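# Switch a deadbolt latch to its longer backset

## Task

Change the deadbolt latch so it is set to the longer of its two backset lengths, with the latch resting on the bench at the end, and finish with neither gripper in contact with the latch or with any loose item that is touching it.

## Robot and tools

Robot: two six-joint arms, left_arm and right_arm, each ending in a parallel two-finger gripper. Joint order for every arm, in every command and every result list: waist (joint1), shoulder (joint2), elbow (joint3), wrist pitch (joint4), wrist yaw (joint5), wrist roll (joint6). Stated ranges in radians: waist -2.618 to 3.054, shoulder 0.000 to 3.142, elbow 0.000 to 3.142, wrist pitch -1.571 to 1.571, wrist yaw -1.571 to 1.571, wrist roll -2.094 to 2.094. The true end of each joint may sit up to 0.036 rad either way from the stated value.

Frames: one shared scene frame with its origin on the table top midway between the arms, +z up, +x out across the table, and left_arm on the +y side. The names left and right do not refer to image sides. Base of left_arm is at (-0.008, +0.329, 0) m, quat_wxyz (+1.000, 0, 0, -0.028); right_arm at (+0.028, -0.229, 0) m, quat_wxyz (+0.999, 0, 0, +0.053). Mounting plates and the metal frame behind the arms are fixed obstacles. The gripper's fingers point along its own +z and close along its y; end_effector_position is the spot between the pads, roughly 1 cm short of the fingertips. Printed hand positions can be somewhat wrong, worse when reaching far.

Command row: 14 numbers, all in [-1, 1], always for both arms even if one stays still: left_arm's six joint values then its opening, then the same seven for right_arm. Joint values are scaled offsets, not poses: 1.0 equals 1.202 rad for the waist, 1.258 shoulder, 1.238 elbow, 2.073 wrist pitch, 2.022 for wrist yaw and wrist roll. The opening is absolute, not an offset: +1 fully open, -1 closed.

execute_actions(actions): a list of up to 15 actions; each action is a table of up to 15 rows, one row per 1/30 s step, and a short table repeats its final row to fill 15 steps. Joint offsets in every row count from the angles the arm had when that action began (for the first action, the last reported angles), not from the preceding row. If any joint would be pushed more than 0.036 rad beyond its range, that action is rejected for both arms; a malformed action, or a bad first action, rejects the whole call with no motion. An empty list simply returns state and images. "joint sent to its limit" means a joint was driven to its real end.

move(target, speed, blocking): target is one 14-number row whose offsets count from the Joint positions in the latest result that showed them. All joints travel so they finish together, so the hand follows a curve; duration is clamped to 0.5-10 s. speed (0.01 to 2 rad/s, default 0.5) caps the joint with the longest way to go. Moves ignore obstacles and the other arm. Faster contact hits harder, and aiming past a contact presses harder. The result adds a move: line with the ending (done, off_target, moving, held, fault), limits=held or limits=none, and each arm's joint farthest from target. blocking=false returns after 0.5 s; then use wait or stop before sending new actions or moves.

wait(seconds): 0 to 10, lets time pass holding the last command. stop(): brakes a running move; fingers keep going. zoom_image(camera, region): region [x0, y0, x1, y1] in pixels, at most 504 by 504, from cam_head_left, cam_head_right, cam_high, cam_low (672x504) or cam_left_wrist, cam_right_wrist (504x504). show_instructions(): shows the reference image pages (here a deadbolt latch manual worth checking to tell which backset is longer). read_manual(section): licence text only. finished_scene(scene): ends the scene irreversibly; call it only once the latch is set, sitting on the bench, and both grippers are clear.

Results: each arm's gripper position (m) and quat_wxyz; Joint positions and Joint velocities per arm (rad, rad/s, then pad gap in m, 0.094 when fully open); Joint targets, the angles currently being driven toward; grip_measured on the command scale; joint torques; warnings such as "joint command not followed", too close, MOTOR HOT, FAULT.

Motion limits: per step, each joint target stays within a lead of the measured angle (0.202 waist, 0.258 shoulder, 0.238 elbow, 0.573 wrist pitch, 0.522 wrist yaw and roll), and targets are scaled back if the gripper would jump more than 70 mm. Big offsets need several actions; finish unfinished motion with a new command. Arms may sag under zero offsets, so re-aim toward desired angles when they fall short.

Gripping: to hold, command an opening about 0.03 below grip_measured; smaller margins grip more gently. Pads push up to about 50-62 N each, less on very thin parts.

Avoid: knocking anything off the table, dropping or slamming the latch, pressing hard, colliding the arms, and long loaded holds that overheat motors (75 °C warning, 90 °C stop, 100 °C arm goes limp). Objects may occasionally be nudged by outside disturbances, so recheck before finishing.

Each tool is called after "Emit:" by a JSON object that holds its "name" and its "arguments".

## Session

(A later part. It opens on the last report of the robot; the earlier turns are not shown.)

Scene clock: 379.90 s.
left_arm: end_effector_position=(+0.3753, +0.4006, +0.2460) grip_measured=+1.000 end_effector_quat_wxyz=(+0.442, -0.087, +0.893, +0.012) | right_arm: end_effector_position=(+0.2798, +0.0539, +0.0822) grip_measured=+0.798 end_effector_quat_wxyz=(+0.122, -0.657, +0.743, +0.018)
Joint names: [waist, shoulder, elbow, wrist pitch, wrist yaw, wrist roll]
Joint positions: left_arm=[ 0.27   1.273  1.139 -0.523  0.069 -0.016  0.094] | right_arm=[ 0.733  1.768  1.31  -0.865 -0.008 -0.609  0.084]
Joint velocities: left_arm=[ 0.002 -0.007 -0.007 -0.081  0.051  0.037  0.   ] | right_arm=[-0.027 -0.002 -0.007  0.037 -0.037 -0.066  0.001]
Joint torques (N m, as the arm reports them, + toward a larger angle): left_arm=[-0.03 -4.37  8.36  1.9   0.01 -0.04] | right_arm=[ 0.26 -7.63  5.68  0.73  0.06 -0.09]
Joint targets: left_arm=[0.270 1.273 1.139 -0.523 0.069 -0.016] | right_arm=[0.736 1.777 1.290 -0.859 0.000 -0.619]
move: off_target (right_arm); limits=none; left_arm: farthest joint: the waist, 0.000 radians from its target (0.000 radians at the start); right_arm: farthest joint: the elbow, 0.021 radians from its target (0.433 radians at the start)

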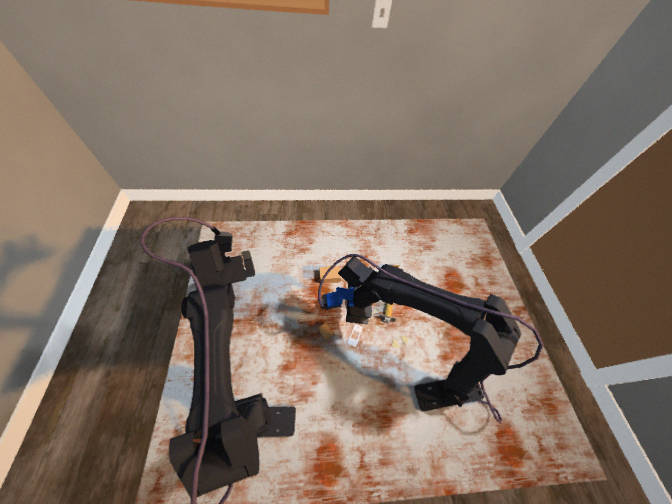

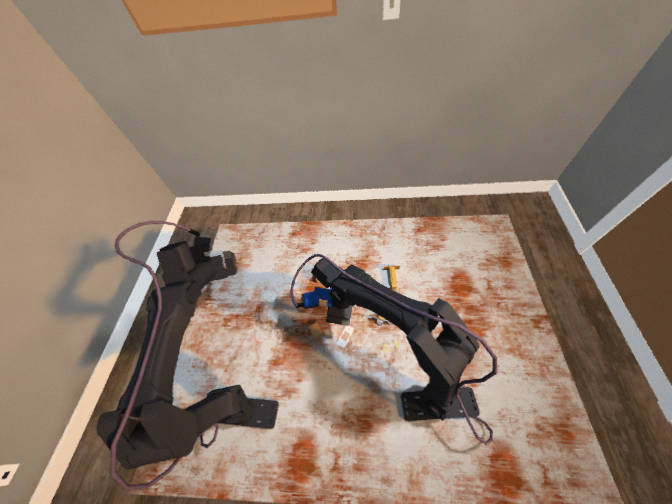

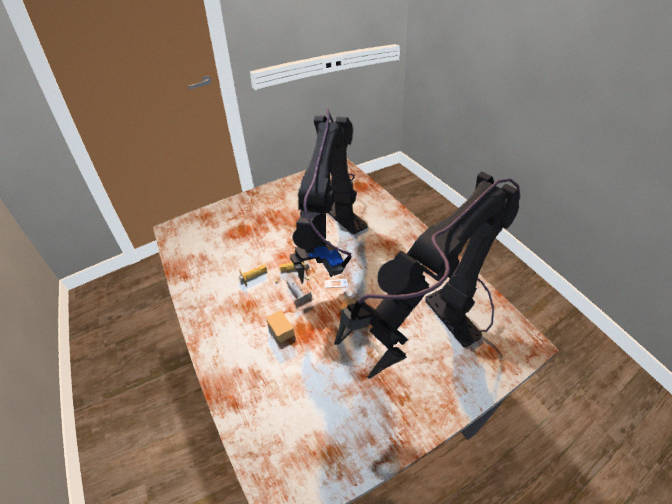

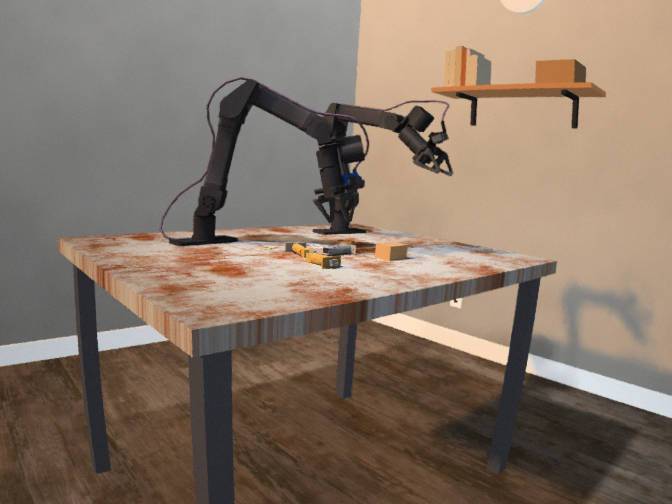

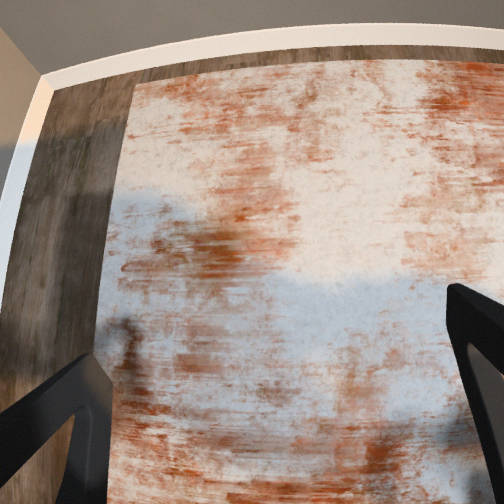

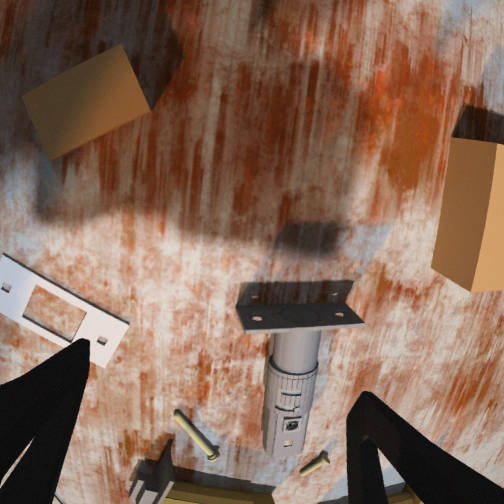

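Emit:
{"name": "execute_actions", "arguments": {"actions": [[[0,0,0,0,0,0,1,-0.035,0.105,0.13,-0.015,0,-0.015,0.8]],[[0,0,0,0,0,0,1,0,0.04,-0.07,0.05,0,0,0.8]],[[0,0,0,0,0,0,1,0,0,0,0,0,0,0.8]]]}}

Scene clock: 392.23 s.
left_arm: end_effector_position=(+0.3753, +0.4006, +0.2460) grip_measured=+1.000 end_effector_quat_wxyz=(+0.442, -0.087, +0.893, +0.012) | right_arm: end_effector_position=(+0.3115, +0.0658, +0.0434) grip_measured=+0.798 end_effector_quat_wxyz=(+0.111, -0.652, +0.750, +0.013)
Joint names: [waist, shoulder, elbow, wrist pitch, wrist yaw, wrist roll]
Joint positions: left_arm=[ 0.27   1.273  1.139 -0.523  0.069 -0.016  0.094] | right_arm=[ 0.694  1.937  1.377 -0.786 -0.008 -0.63   0.084]
Joint velocities: left_arm=[ 0.002  0.027 -0.017  0.066  0.022  0.007  0.   ] | right_arm=[ 0.007  0.002 -0.007 -0.022 -0.022 -0.022  0.001]
Joint torques (N m, as the arm reports them, + toward a larger angle): left_arm=[-0.03 -4.39  8.31  1.9   0.   -0.05] | right_arm=[-0.13 -9.59  7.26  0.59  0.01  0.02]
Joint targets: left_arm=[0.270 1.273 1.139 -0.523 0.069 -0.016] | right_arm=[0.694 1.937 1.377 -0.787 -0.008 -0.630]

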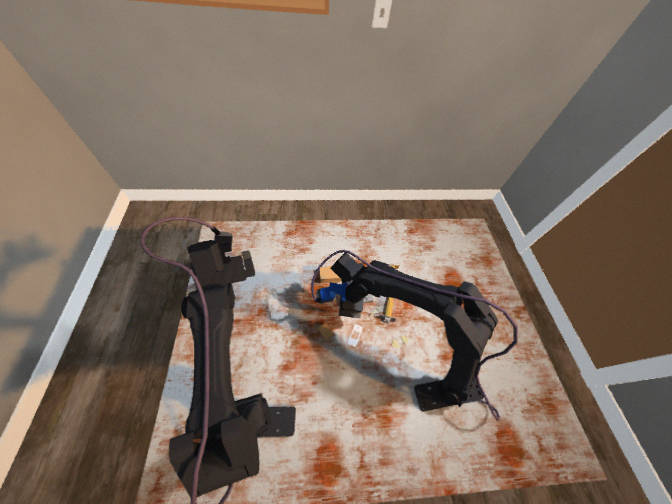

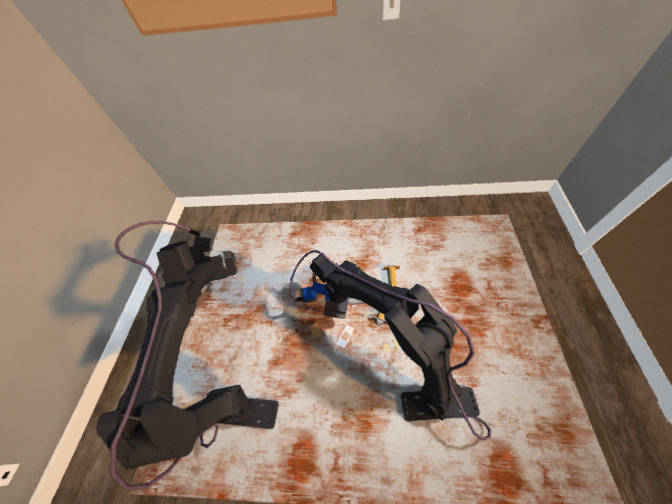

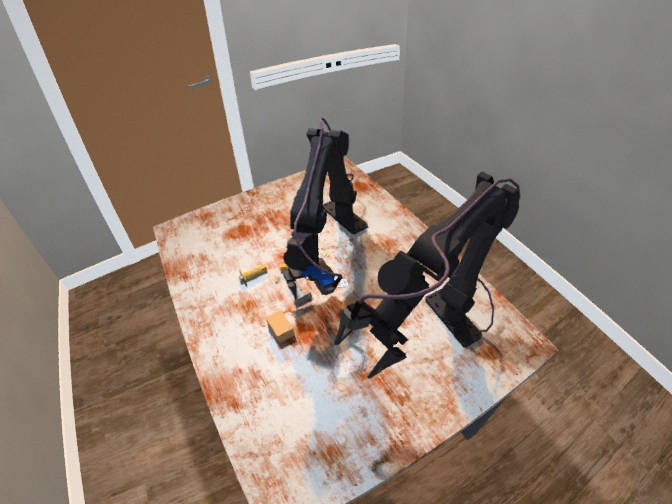

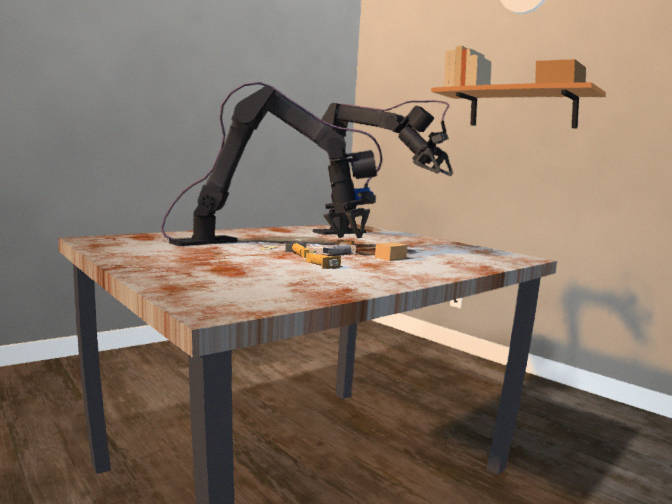

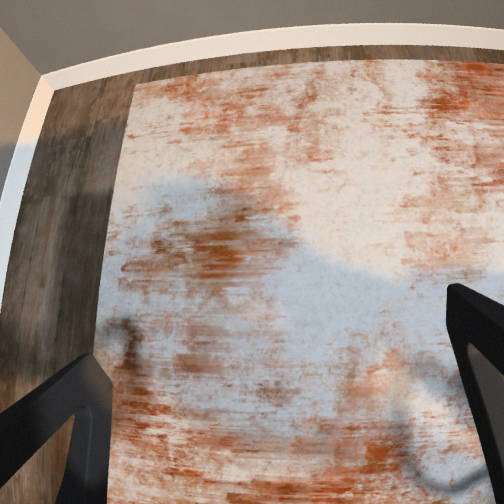

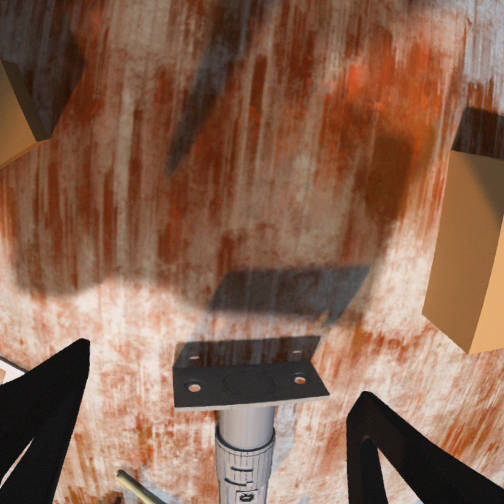

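Emit:
{"name": "execute_actions", "arguments": {"actions": [[[0,0,0,0,0,0,1,-0.024,0.02,0.04,0,0,0,0.7]],[[0,0,0,0,0,0,1,0,0.04,-0.075,0.04,0,0,0.7]],[[0,0,0,0,0,0,1,0,0,0,0,0,0,0.7]]]}}

Scene clock: 403.57 s.
left_arm: end_effector_position=(+0.3753, +0.4006, +0.2460) grip_measured=+1.000 end_effector_quat_wxyz=(+0.442, -0.087, +0.893, +0.012) | right_arm: end_effector_position=(+0.3137, +0.0550, +0.0110) grip_measured=+0.702 end_effector_quat_wxyz=(+0.093, -0.644, +0.759, +0.011)
Joint names: [waist, shoulder, elbow, wrist pitch, wrist yaw, wrist roll]
Joint positions: left_arm=[ 0.27   1.273  1.139 -0.523  0.069 -0.016  0.094] | right_arm=[ 0.672  1.989  1.321 -0.714 -0.008 -0.63   0.08 ]
Joint velocities: left_arm=[-0.012 -0.017  0.012 -0.037 -0.051 -0.022  0.   ] | right_arm=[-0.017  0.017 -0.007 -0.095  0.037  0.022  0.001]
Joint torques (N m, as the arm reports them, + toward a larger angle): left_arm=[-0.01 -4.37  8.31  1.9   0.02 -0.04] | right_arm=[ 0.08 -9.93  6.99  0.52  0.01  0.03]
Joint targets: left_arm=[0.270 1.273 1.139 -0.523 0.069 -0.016] | right_arm=[0.672 1.989 1.321 -0.715 -0.008 -0.630]

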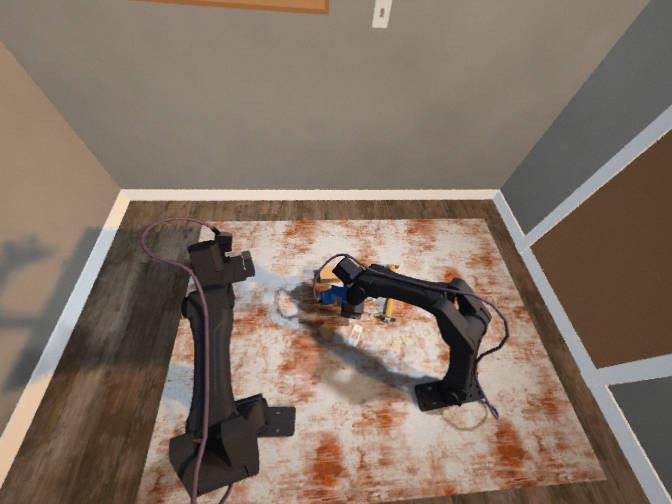

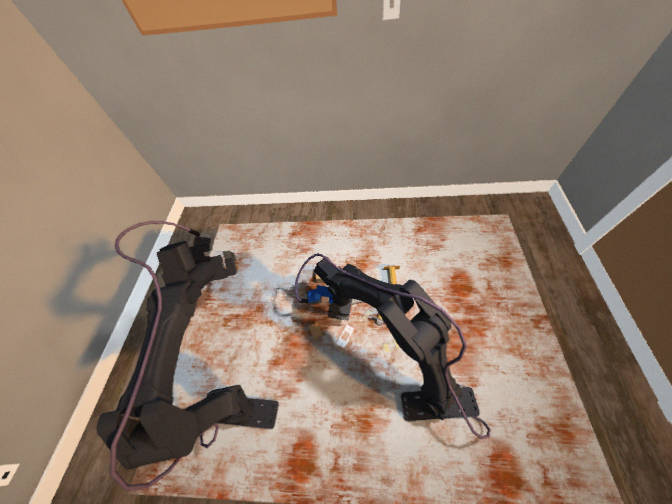

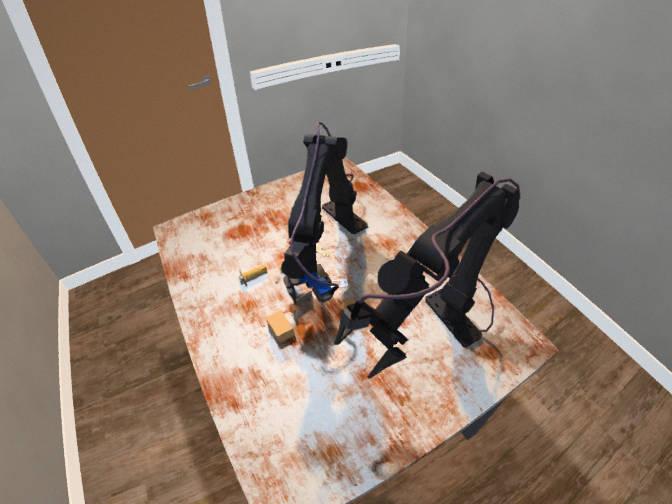

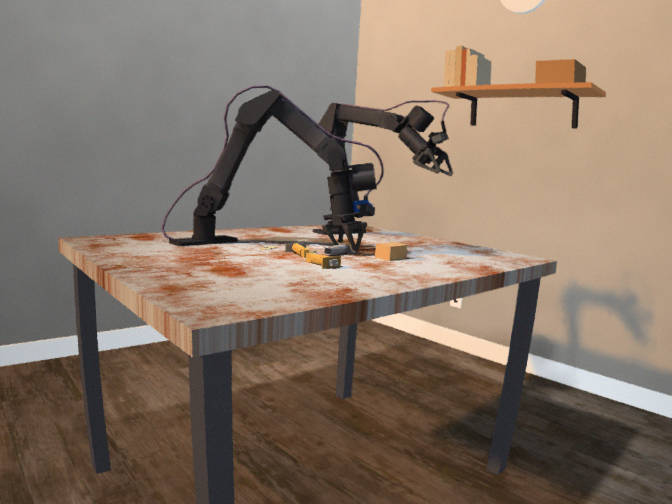

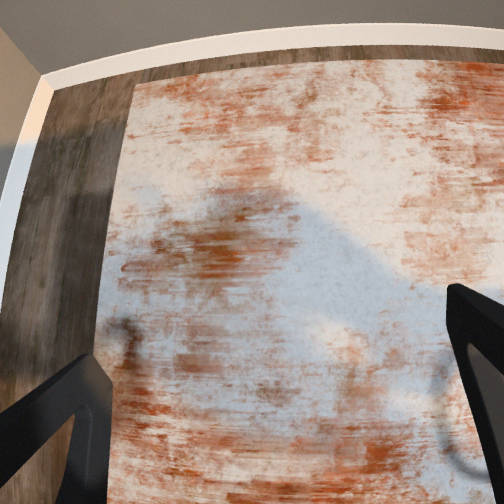

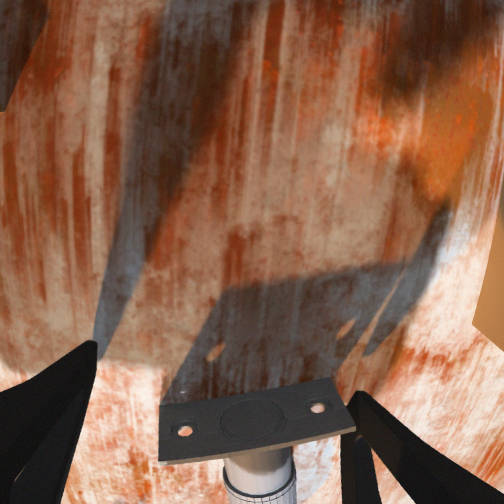

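Emit:
{"name": "execute_actions", "arguments": {"actions": [[[0,0,0,0,0,0,1,-0.02,0,0,0,0,0,0.8]],[[0,0,0,0,0,0,1,-0.03,0,0,0,0,-0.015,0.8]],[[0,0,0,0,0,0,1,0,0,0,0,0,0,0.8]]]}}

Scene clock: 410.20 s.
left_arm: end_effector_position=(+0.3753, +0.4006, +0.2460) grip_measured=+1.000 end_effector_quat_wxyz=(+0.442, -0.087, +0.893, +0.012) | right_arm: end_effector_position=(+0.3271, +0.0409, +0.0110) grip_measured=+0.798 end_effector_quat_wxyz=(+0.094, -0.633, +0.768, +0.008)
Joint names: [waist, shoulder, elbow, wrist pitch, wrist yaw, wrist roll]
Joint positions: left_arm=[ 0.27   1.273  1.139 -0.523  0.069 -0.016  0.094] | right_arm=[ 0.624  1.989  1.321 -0.714 -0.008 -0.65   0.084]
Joint velocities: left_arm=[ 0.002  0.012  0.002 -0.051 -0.007  0.022  0.   ] | right_arm=[-0.002  0.007  0.007 -0.037 -0.022 -0.022  0.001]
Joint torques (N m, as the arm reports them, + toward a larger angle): left_arm=[-0.02 -4.36  8.33  1.91  0.03 -0.03] | right_arm=[-0.16 -9.9   6.95  0.53  0.03  0.01]
Joint targets: left_arm=[0.270 1.273 1.139 -0.523 0.069 -0.016] | right_arm=[0.624 1.989 1.321 -0.714 -0.008 -0.650]

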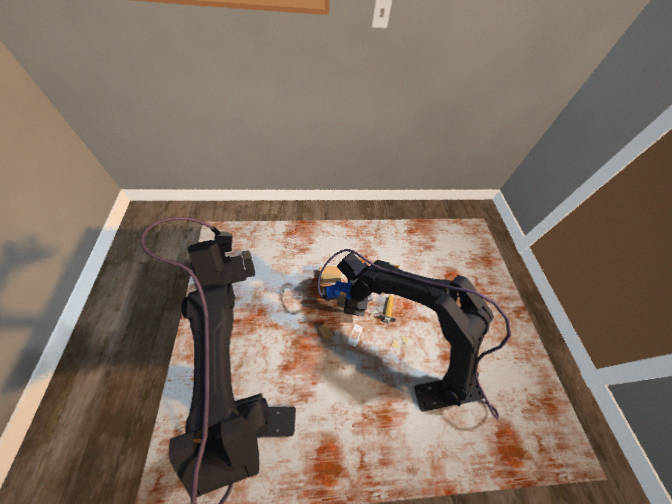

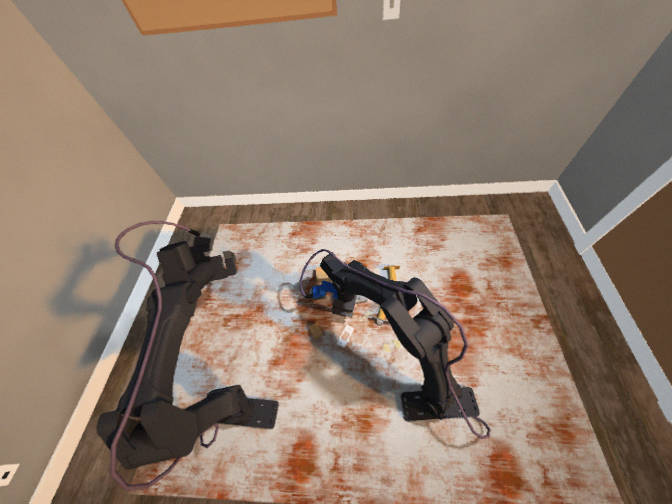

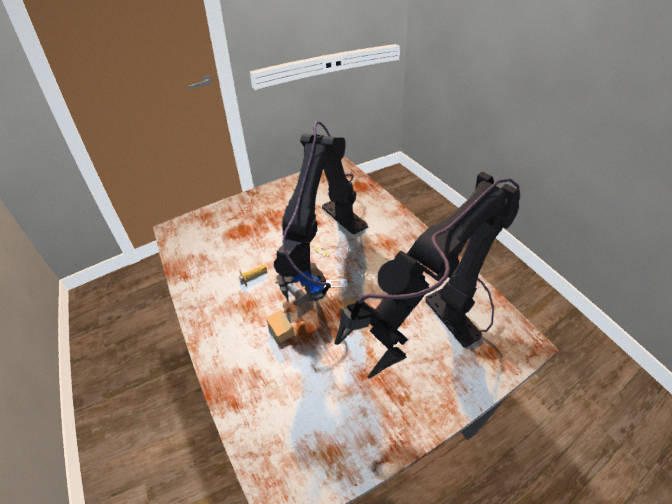

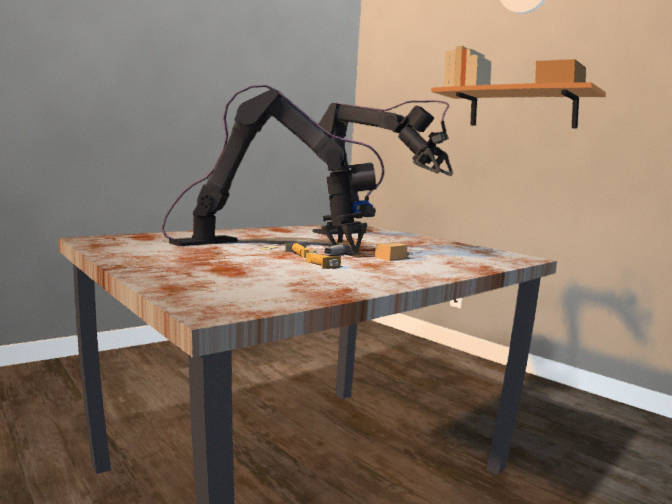

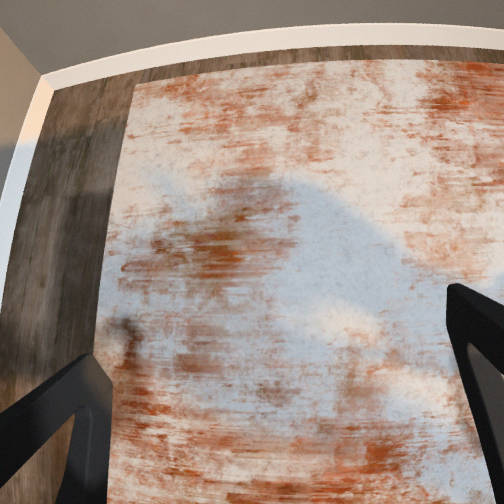

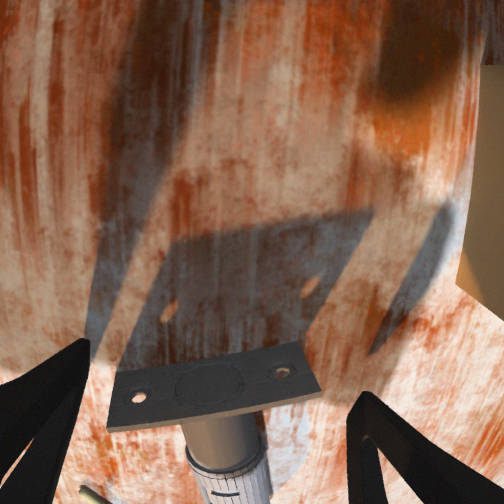

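Emit:
{"name": "execute_actions", "arguments": {"actions": [[[0,0,0,0,0,0,1,0,0,0,0,0,-0.07,0.7]],[[0,0,0,0,0,0,1,0,0,0,0,0,0,0.45]],[[0,0,0,0,0,0,1,0,0,0,0,0,0,0.28]],[[0,0,0,0,0,0,1,0,0,0,0,0,0,0.15]]]}}

Scene clock: 421.03 s.
left_arm: end_effector_position=(+0.3753, +0.4006, +0.2460) grip_measured=+1.000 end_effector_quat_wxyz=(+0.442, -0.087, +0.893, +0.012) | right_arm: end_effector_position=(+0.3267, +0.0414, +0.0113) grip_measured=+0.184 end_effector_quat_wxyz=(+0.094, -0.681, +0.726, +0.003)
Joint names: [waist, shoulder, elbow, wrist pitch, wrist yaw, wrist roll]
Joint positions: left_arm=[ 0.27   1.273  1.139 -0.523  0.069 -0.016  0.094] | right_arm=[ 0.624  1.988  1.321 -0.715 -0.011 -0.777  0.056]
Joint velocities: left_arm=[-0.017  0.007  0.007 -0.11   0.037  0.007  0.   ] | right_arm=[ 0.002  0.002 -0.002 -0.037 -0.051  0.022  0.   ]
Joint torques (N m, as the arm reports them, + toward a larger angle): left_arm=[-0.04 -4.36  8.31  1.92  0.01 -0.03] | right_arm=[ 0.08 -9.76  6.85  0.53  0.05  0.01]
Joint targets: left_arm=[0.270 1.273 1.139 -0.523 0.069 -0.016] | right_arm=[0.624 1.989 1.321 -0.715 -0.008 -0.777]

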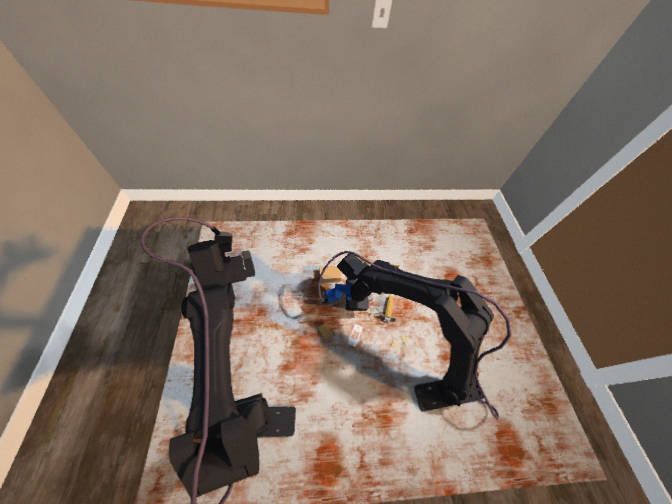

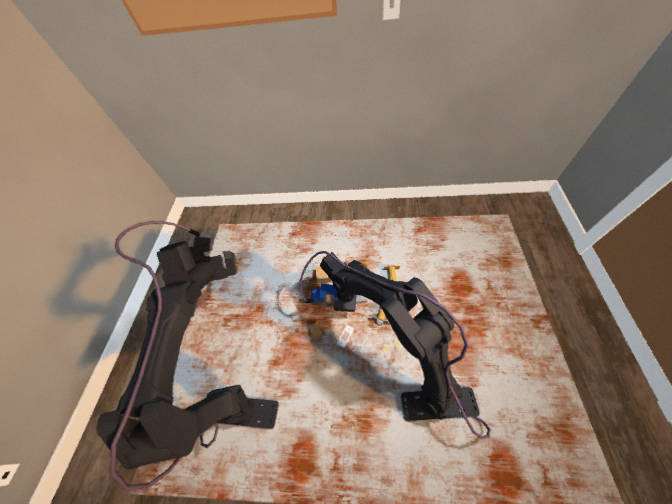

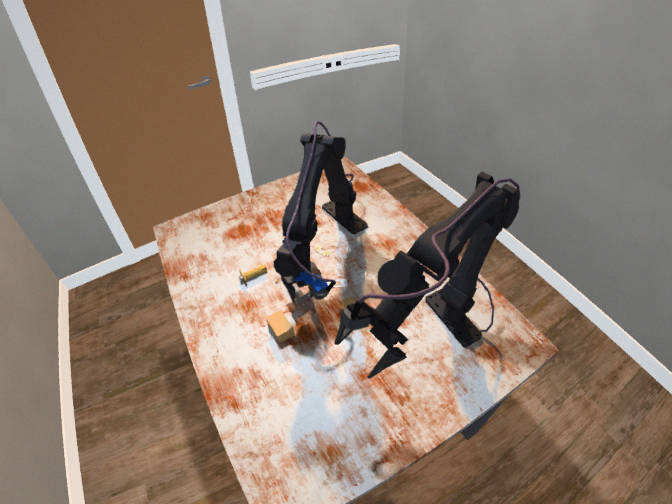

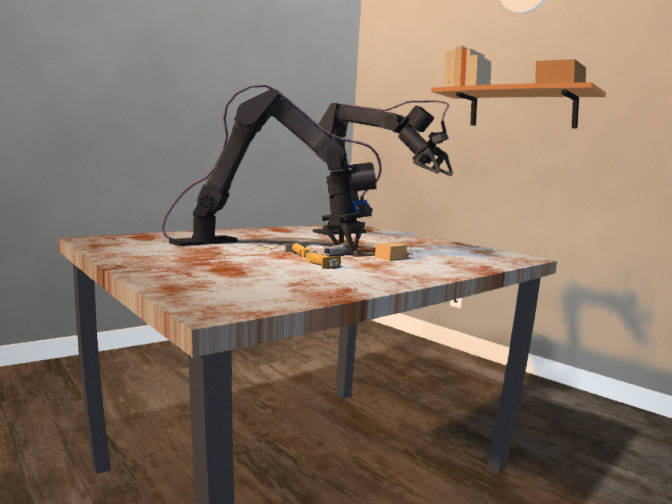

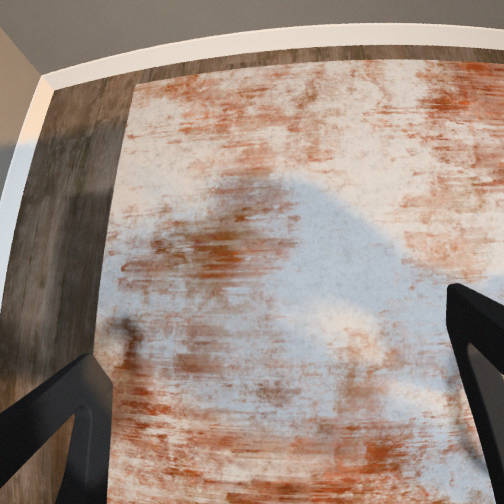

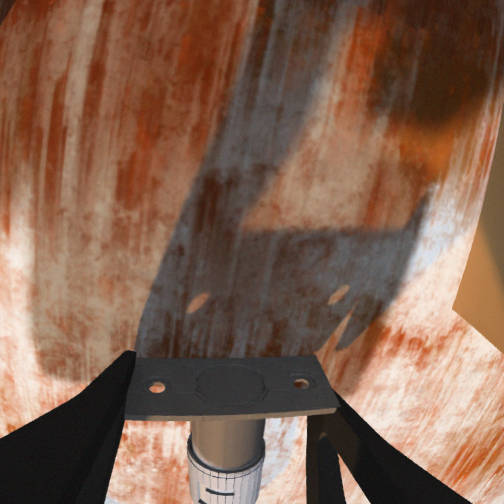

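Emit:
{"name": "execute_actions", "arguments": {"actions": [[[0,0,0,0,0,0,1,0,-0.03,0,0,0,0,0.12]],[[0,0,0,0,0,0,1,0,-0.06,0.03,0,0,0,0.12]],[[0,0,0,0,0,0,1,0,0,0.1,-0.06,0,0,0.12]]]}}

Scene clock: 427.80 s.
left_arm: end_effector_position=(+0.3753, +0.4006, +0.2460) grip_measured=+1.000 end_effector_quat_wxyz=(+0.442, -0.087, +0.893, +0.012) | right_arm: end_effector_position=(+0.3357, +0.0499, +0.0636) grip_measured=+0.159 end_effector_quat_wxyz=(+0.127, -0.679, +0.723, +0.003)
Joint names: [waist, shoulder, elbow, wrist pitch, wrist yaw, wrist roll]
Joint positions: left_arm=[ 0.27   1.273  1.139 -0.523  0.069 -0.016  0.094] | right_arm=[ 0.624  1.914  1.42  -0.823 -0.013 -0.777  0.054]
Joint velocities: left_arm=[-0.002  0.002  0.002 -0.007 -0.066 -0.007  0.   ] | right_arm=[ 0.012  0.012 -0.012 -0.051  0.051  0.051 -0.   ]
Joint torques (N m, as the arm reports them, + toward a larger angle): left_arm=[-0.04 -4.4   8.32  1.9   0.01 -0.05] | right_arm=[  0.01 -10.05   9.48   0.52  -0.03   0.  ]
Joint targets: left_arm=[0.270 1.273 1.139 -0.523 0.069 -0.016] | right_arm=[0.624 1.906 1.445 -0.841 -0.013 -0.777]

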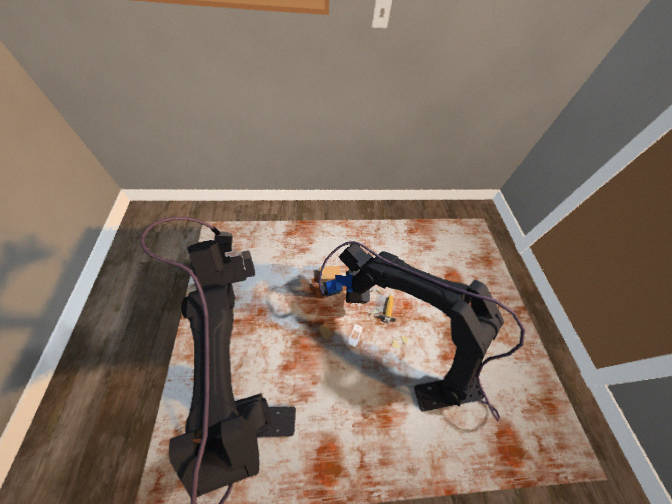

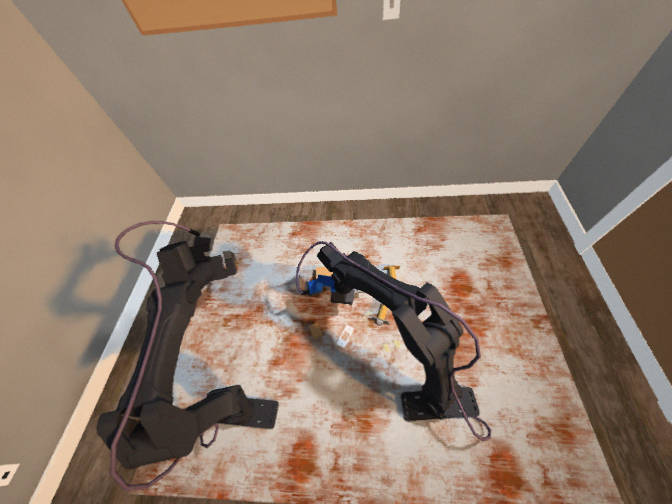

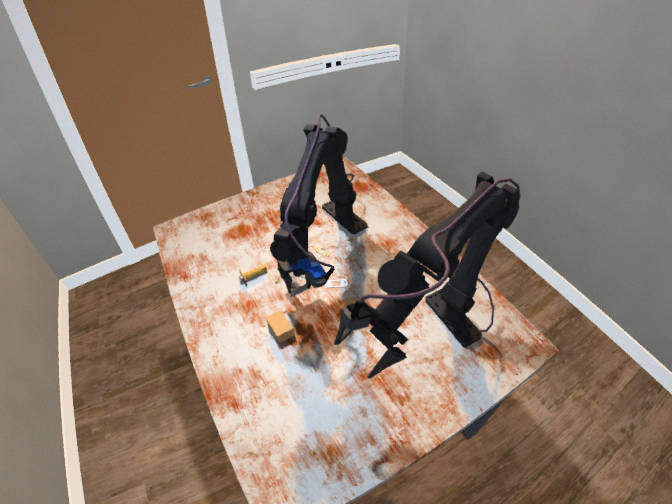

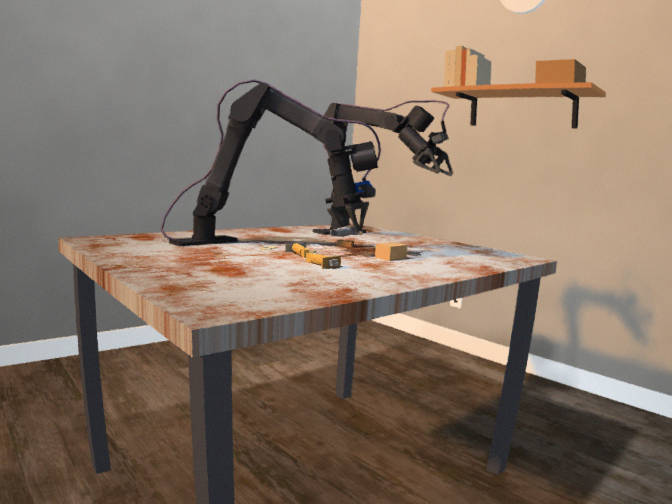

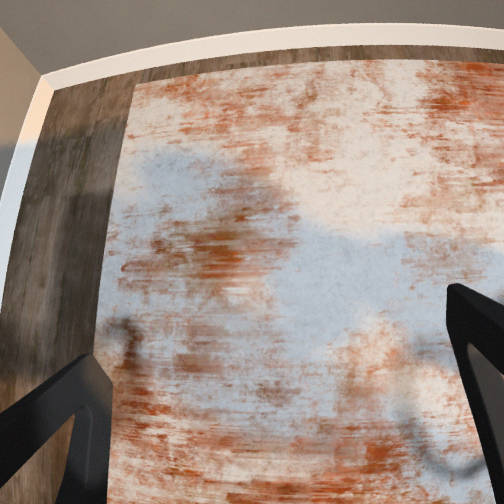

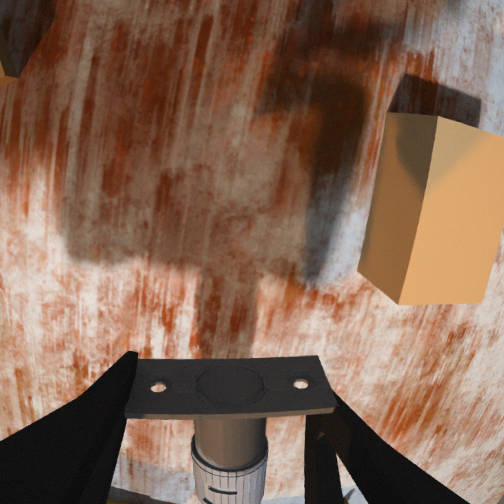

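Emit:
{"name": "move", "arguments": {"target": [0,0,0,0,0,0,1,-0.386,-0.122,0.266,-0.343,-0.201,0.953,0.12], "speed": 0.6}}

Emit:
{"name": "move", "arguments": {"target": [-0.925,-0.032,-0.405,0.478,-0.034,0.095,0.2,0,0,0,0,0,0,0.12], "speed": 0.8}}

Scene clock: 440.93 s.
left_arm: end_effector_position=(+0.3753, +0.4006, +0.2460) grip_measured=+1.000 end_effector_quat_wxyz=(+0.442, -0.087, +0.893, +0.012) | right_arm: end_effector_position=(+0.3181, -0.0751, +0.1861) grip_measured=+0.157 end_effector_quat_wxyz=(-0.133, +0.412, +0.889, +0.147)
Joint names: [waist, shoulder, elbow, wrist pitch, wrist yaw, wrist roll]
Joint positions: left_arm=[ 0.27   1.273  1.139 -0.523  0.069 -0.016  0.094] | right_arm=[ 0.168  1.782  1.717 -1.517 -0.399  1.139  0.054]
Joint velocities: left_arm=[-0.002  0.007  0.027  0.051 -0.066 -0.066  0.   ] | right_arm=[-0.017 -0.007  0.002  0.022  0.022  0.007  0.   ]
Joint torques (N m, as the arm reports them, + toward a larger angle): left_arm=[-0.04 -4.34  8.32  1.91  0.01 -0.05] | right_arm=[-0.5  -9.47  9.51 -0.06 -0.38  0.13]
Joint targets: left_arm=[0.270 1.273 1.139 -0.523 0.069 -0.016] | right_arm=[0.160 1.760 1.750 -1.534 -0.419 1.150]
move: off_target (right_arm); limits=none; left_arm: farthest joint: the waist, 0.000 radians from its target (0.000 radians at the start); right_arm: farthest joint: the elbow, 0.033 radians from its target (0.329 radians at the start)

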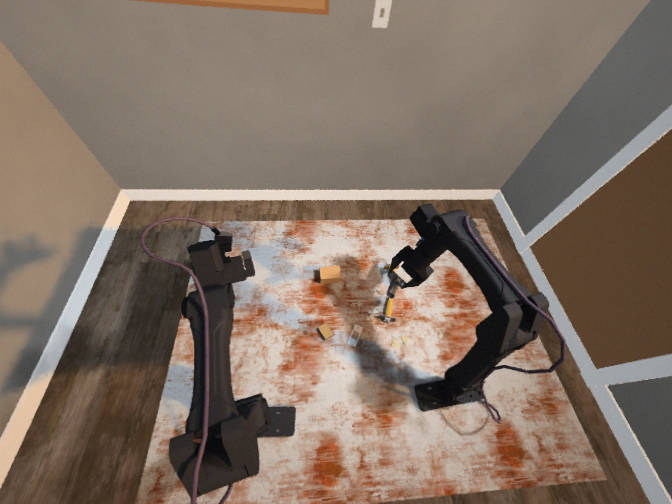

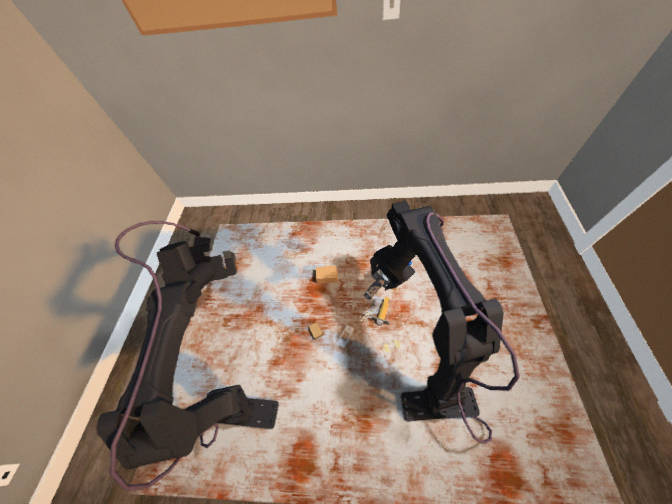

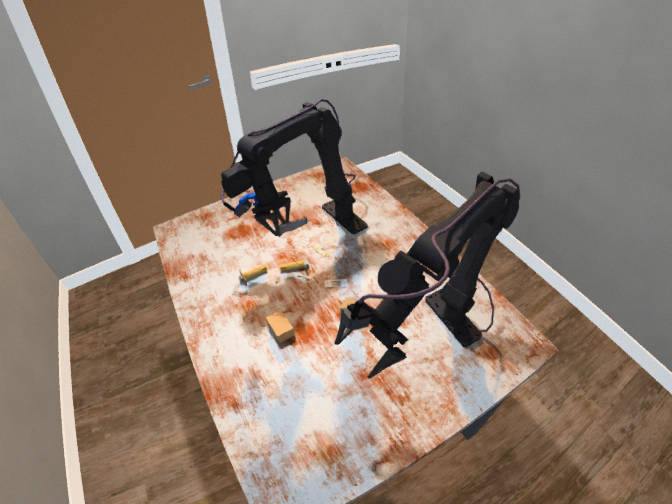

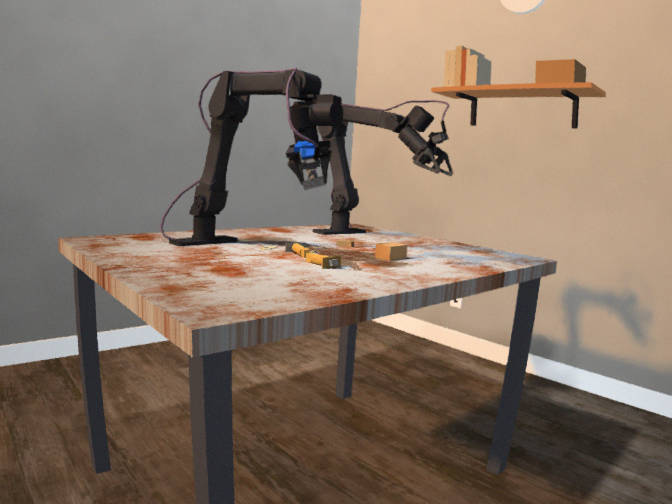

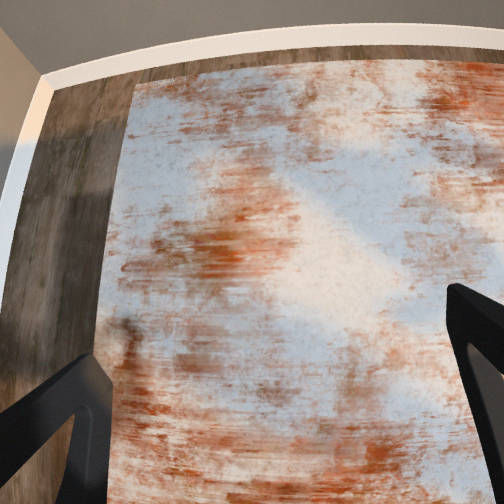

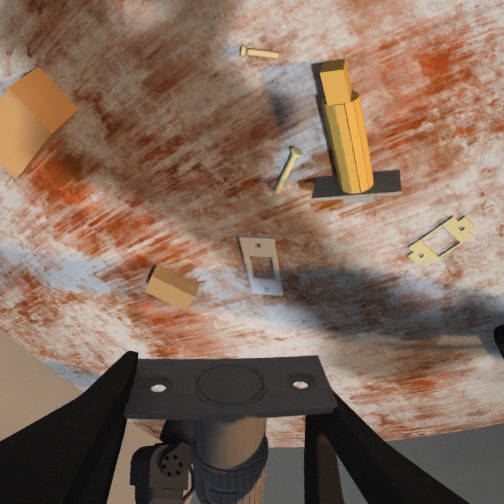

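Scene clock: 443.17 s.
left_arm: end_effector_position=(+0.2545, +0.0012, +0.2438) grip_measured=+0.202 end_effector_quat_wxyz=(+0.611, +0.385, +0.650, -0.236) | right_arm: end_effector_position=(+0.3181, -0.0751, +0.1861) grip_measured=+0.157 end_effector_quat_wxyz=(-0.133, +0.413, +0.889, +0.147)
Joint names: [waist, shoulder, elbow, wrist pitch, wrist yaw, wrist roll]
Joint positions: left_arm=[-0.838  1.257  0.649  0.466  0.008  0.168  0.056] | right_arm=[ 0.168  1.782  1.717 -1.517 -0.399  1.14   0.054]
Joint velocities: left_arm=[ 0.007 -0.002  0.002 -0.037 -0.022  0.007  0.   ] | right_arm=[-0.012  0.007 -0.007  0.007 -0.066 -0.081  0.001]
Joint torques (N m, as the arm reports them, + toward a larger angle): left_arm=[-0.27 -6.2   7.32  2.19 -0.06  0.05] | right_arm=[-0.09 -7.99  6.78  0.14 -0.22  0.03]
Joint targets: left_arm=[-0.842 1.232 0.637 0.467 0.001 0.176] | right_arm=[0.168 1.782 1.717 -1.517 -0.399 1.140]
move: off_target (left_arm); limits=none; left_arm: farthest joint: the shoulder, 0.024 radians from its target (0.040 radians at the start); right_arm: farthest joint: the wrist roll, 0.001 radians from its target (0.000 radians at the start)

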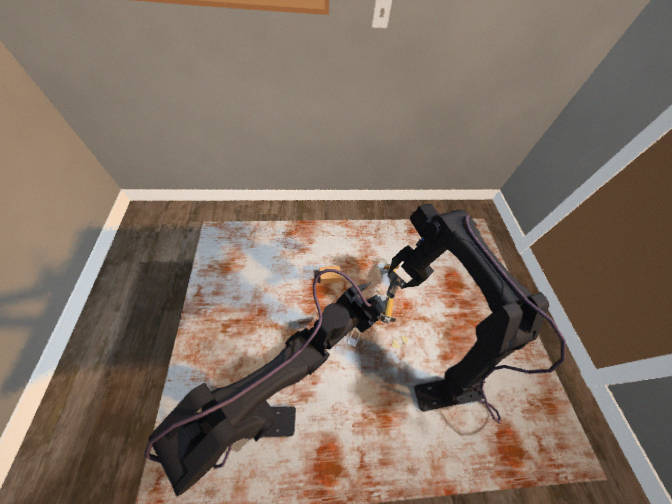

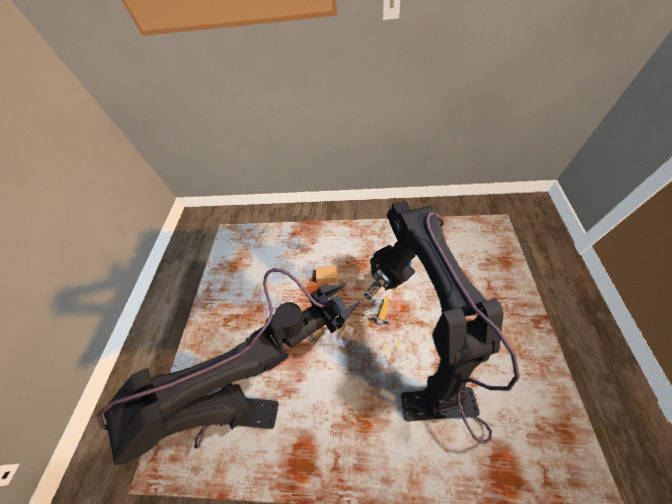

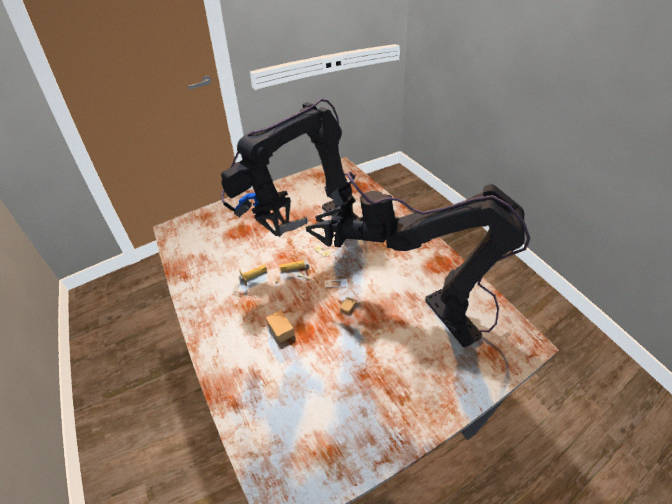

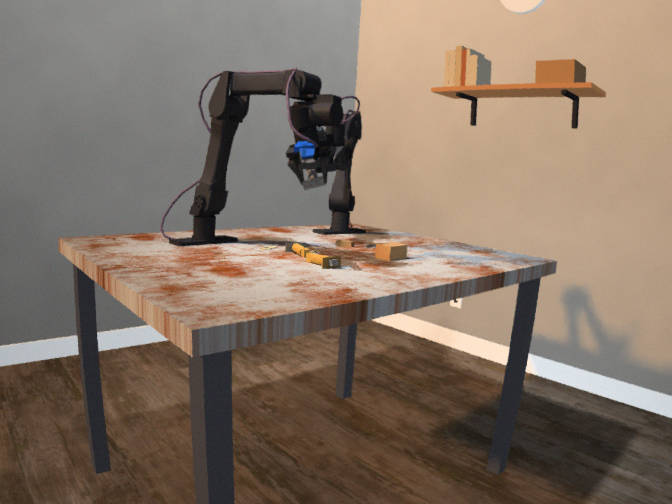

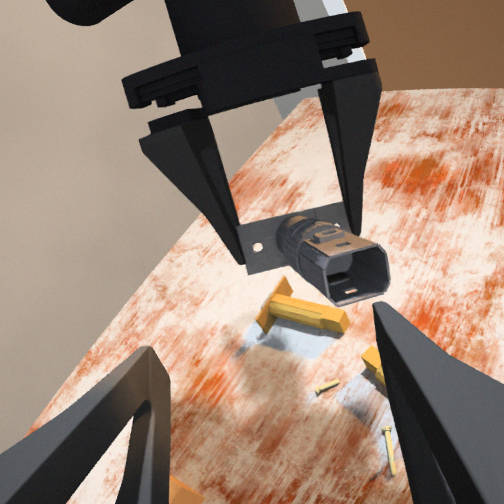

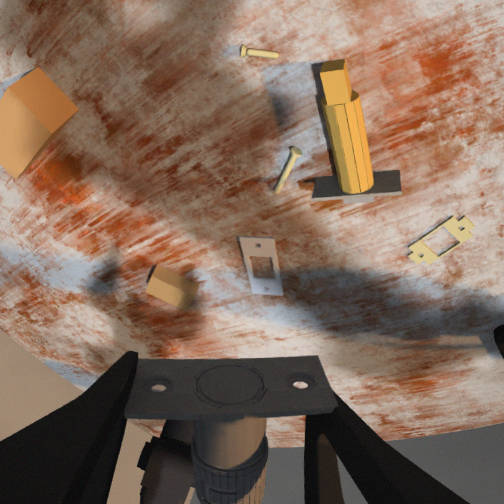

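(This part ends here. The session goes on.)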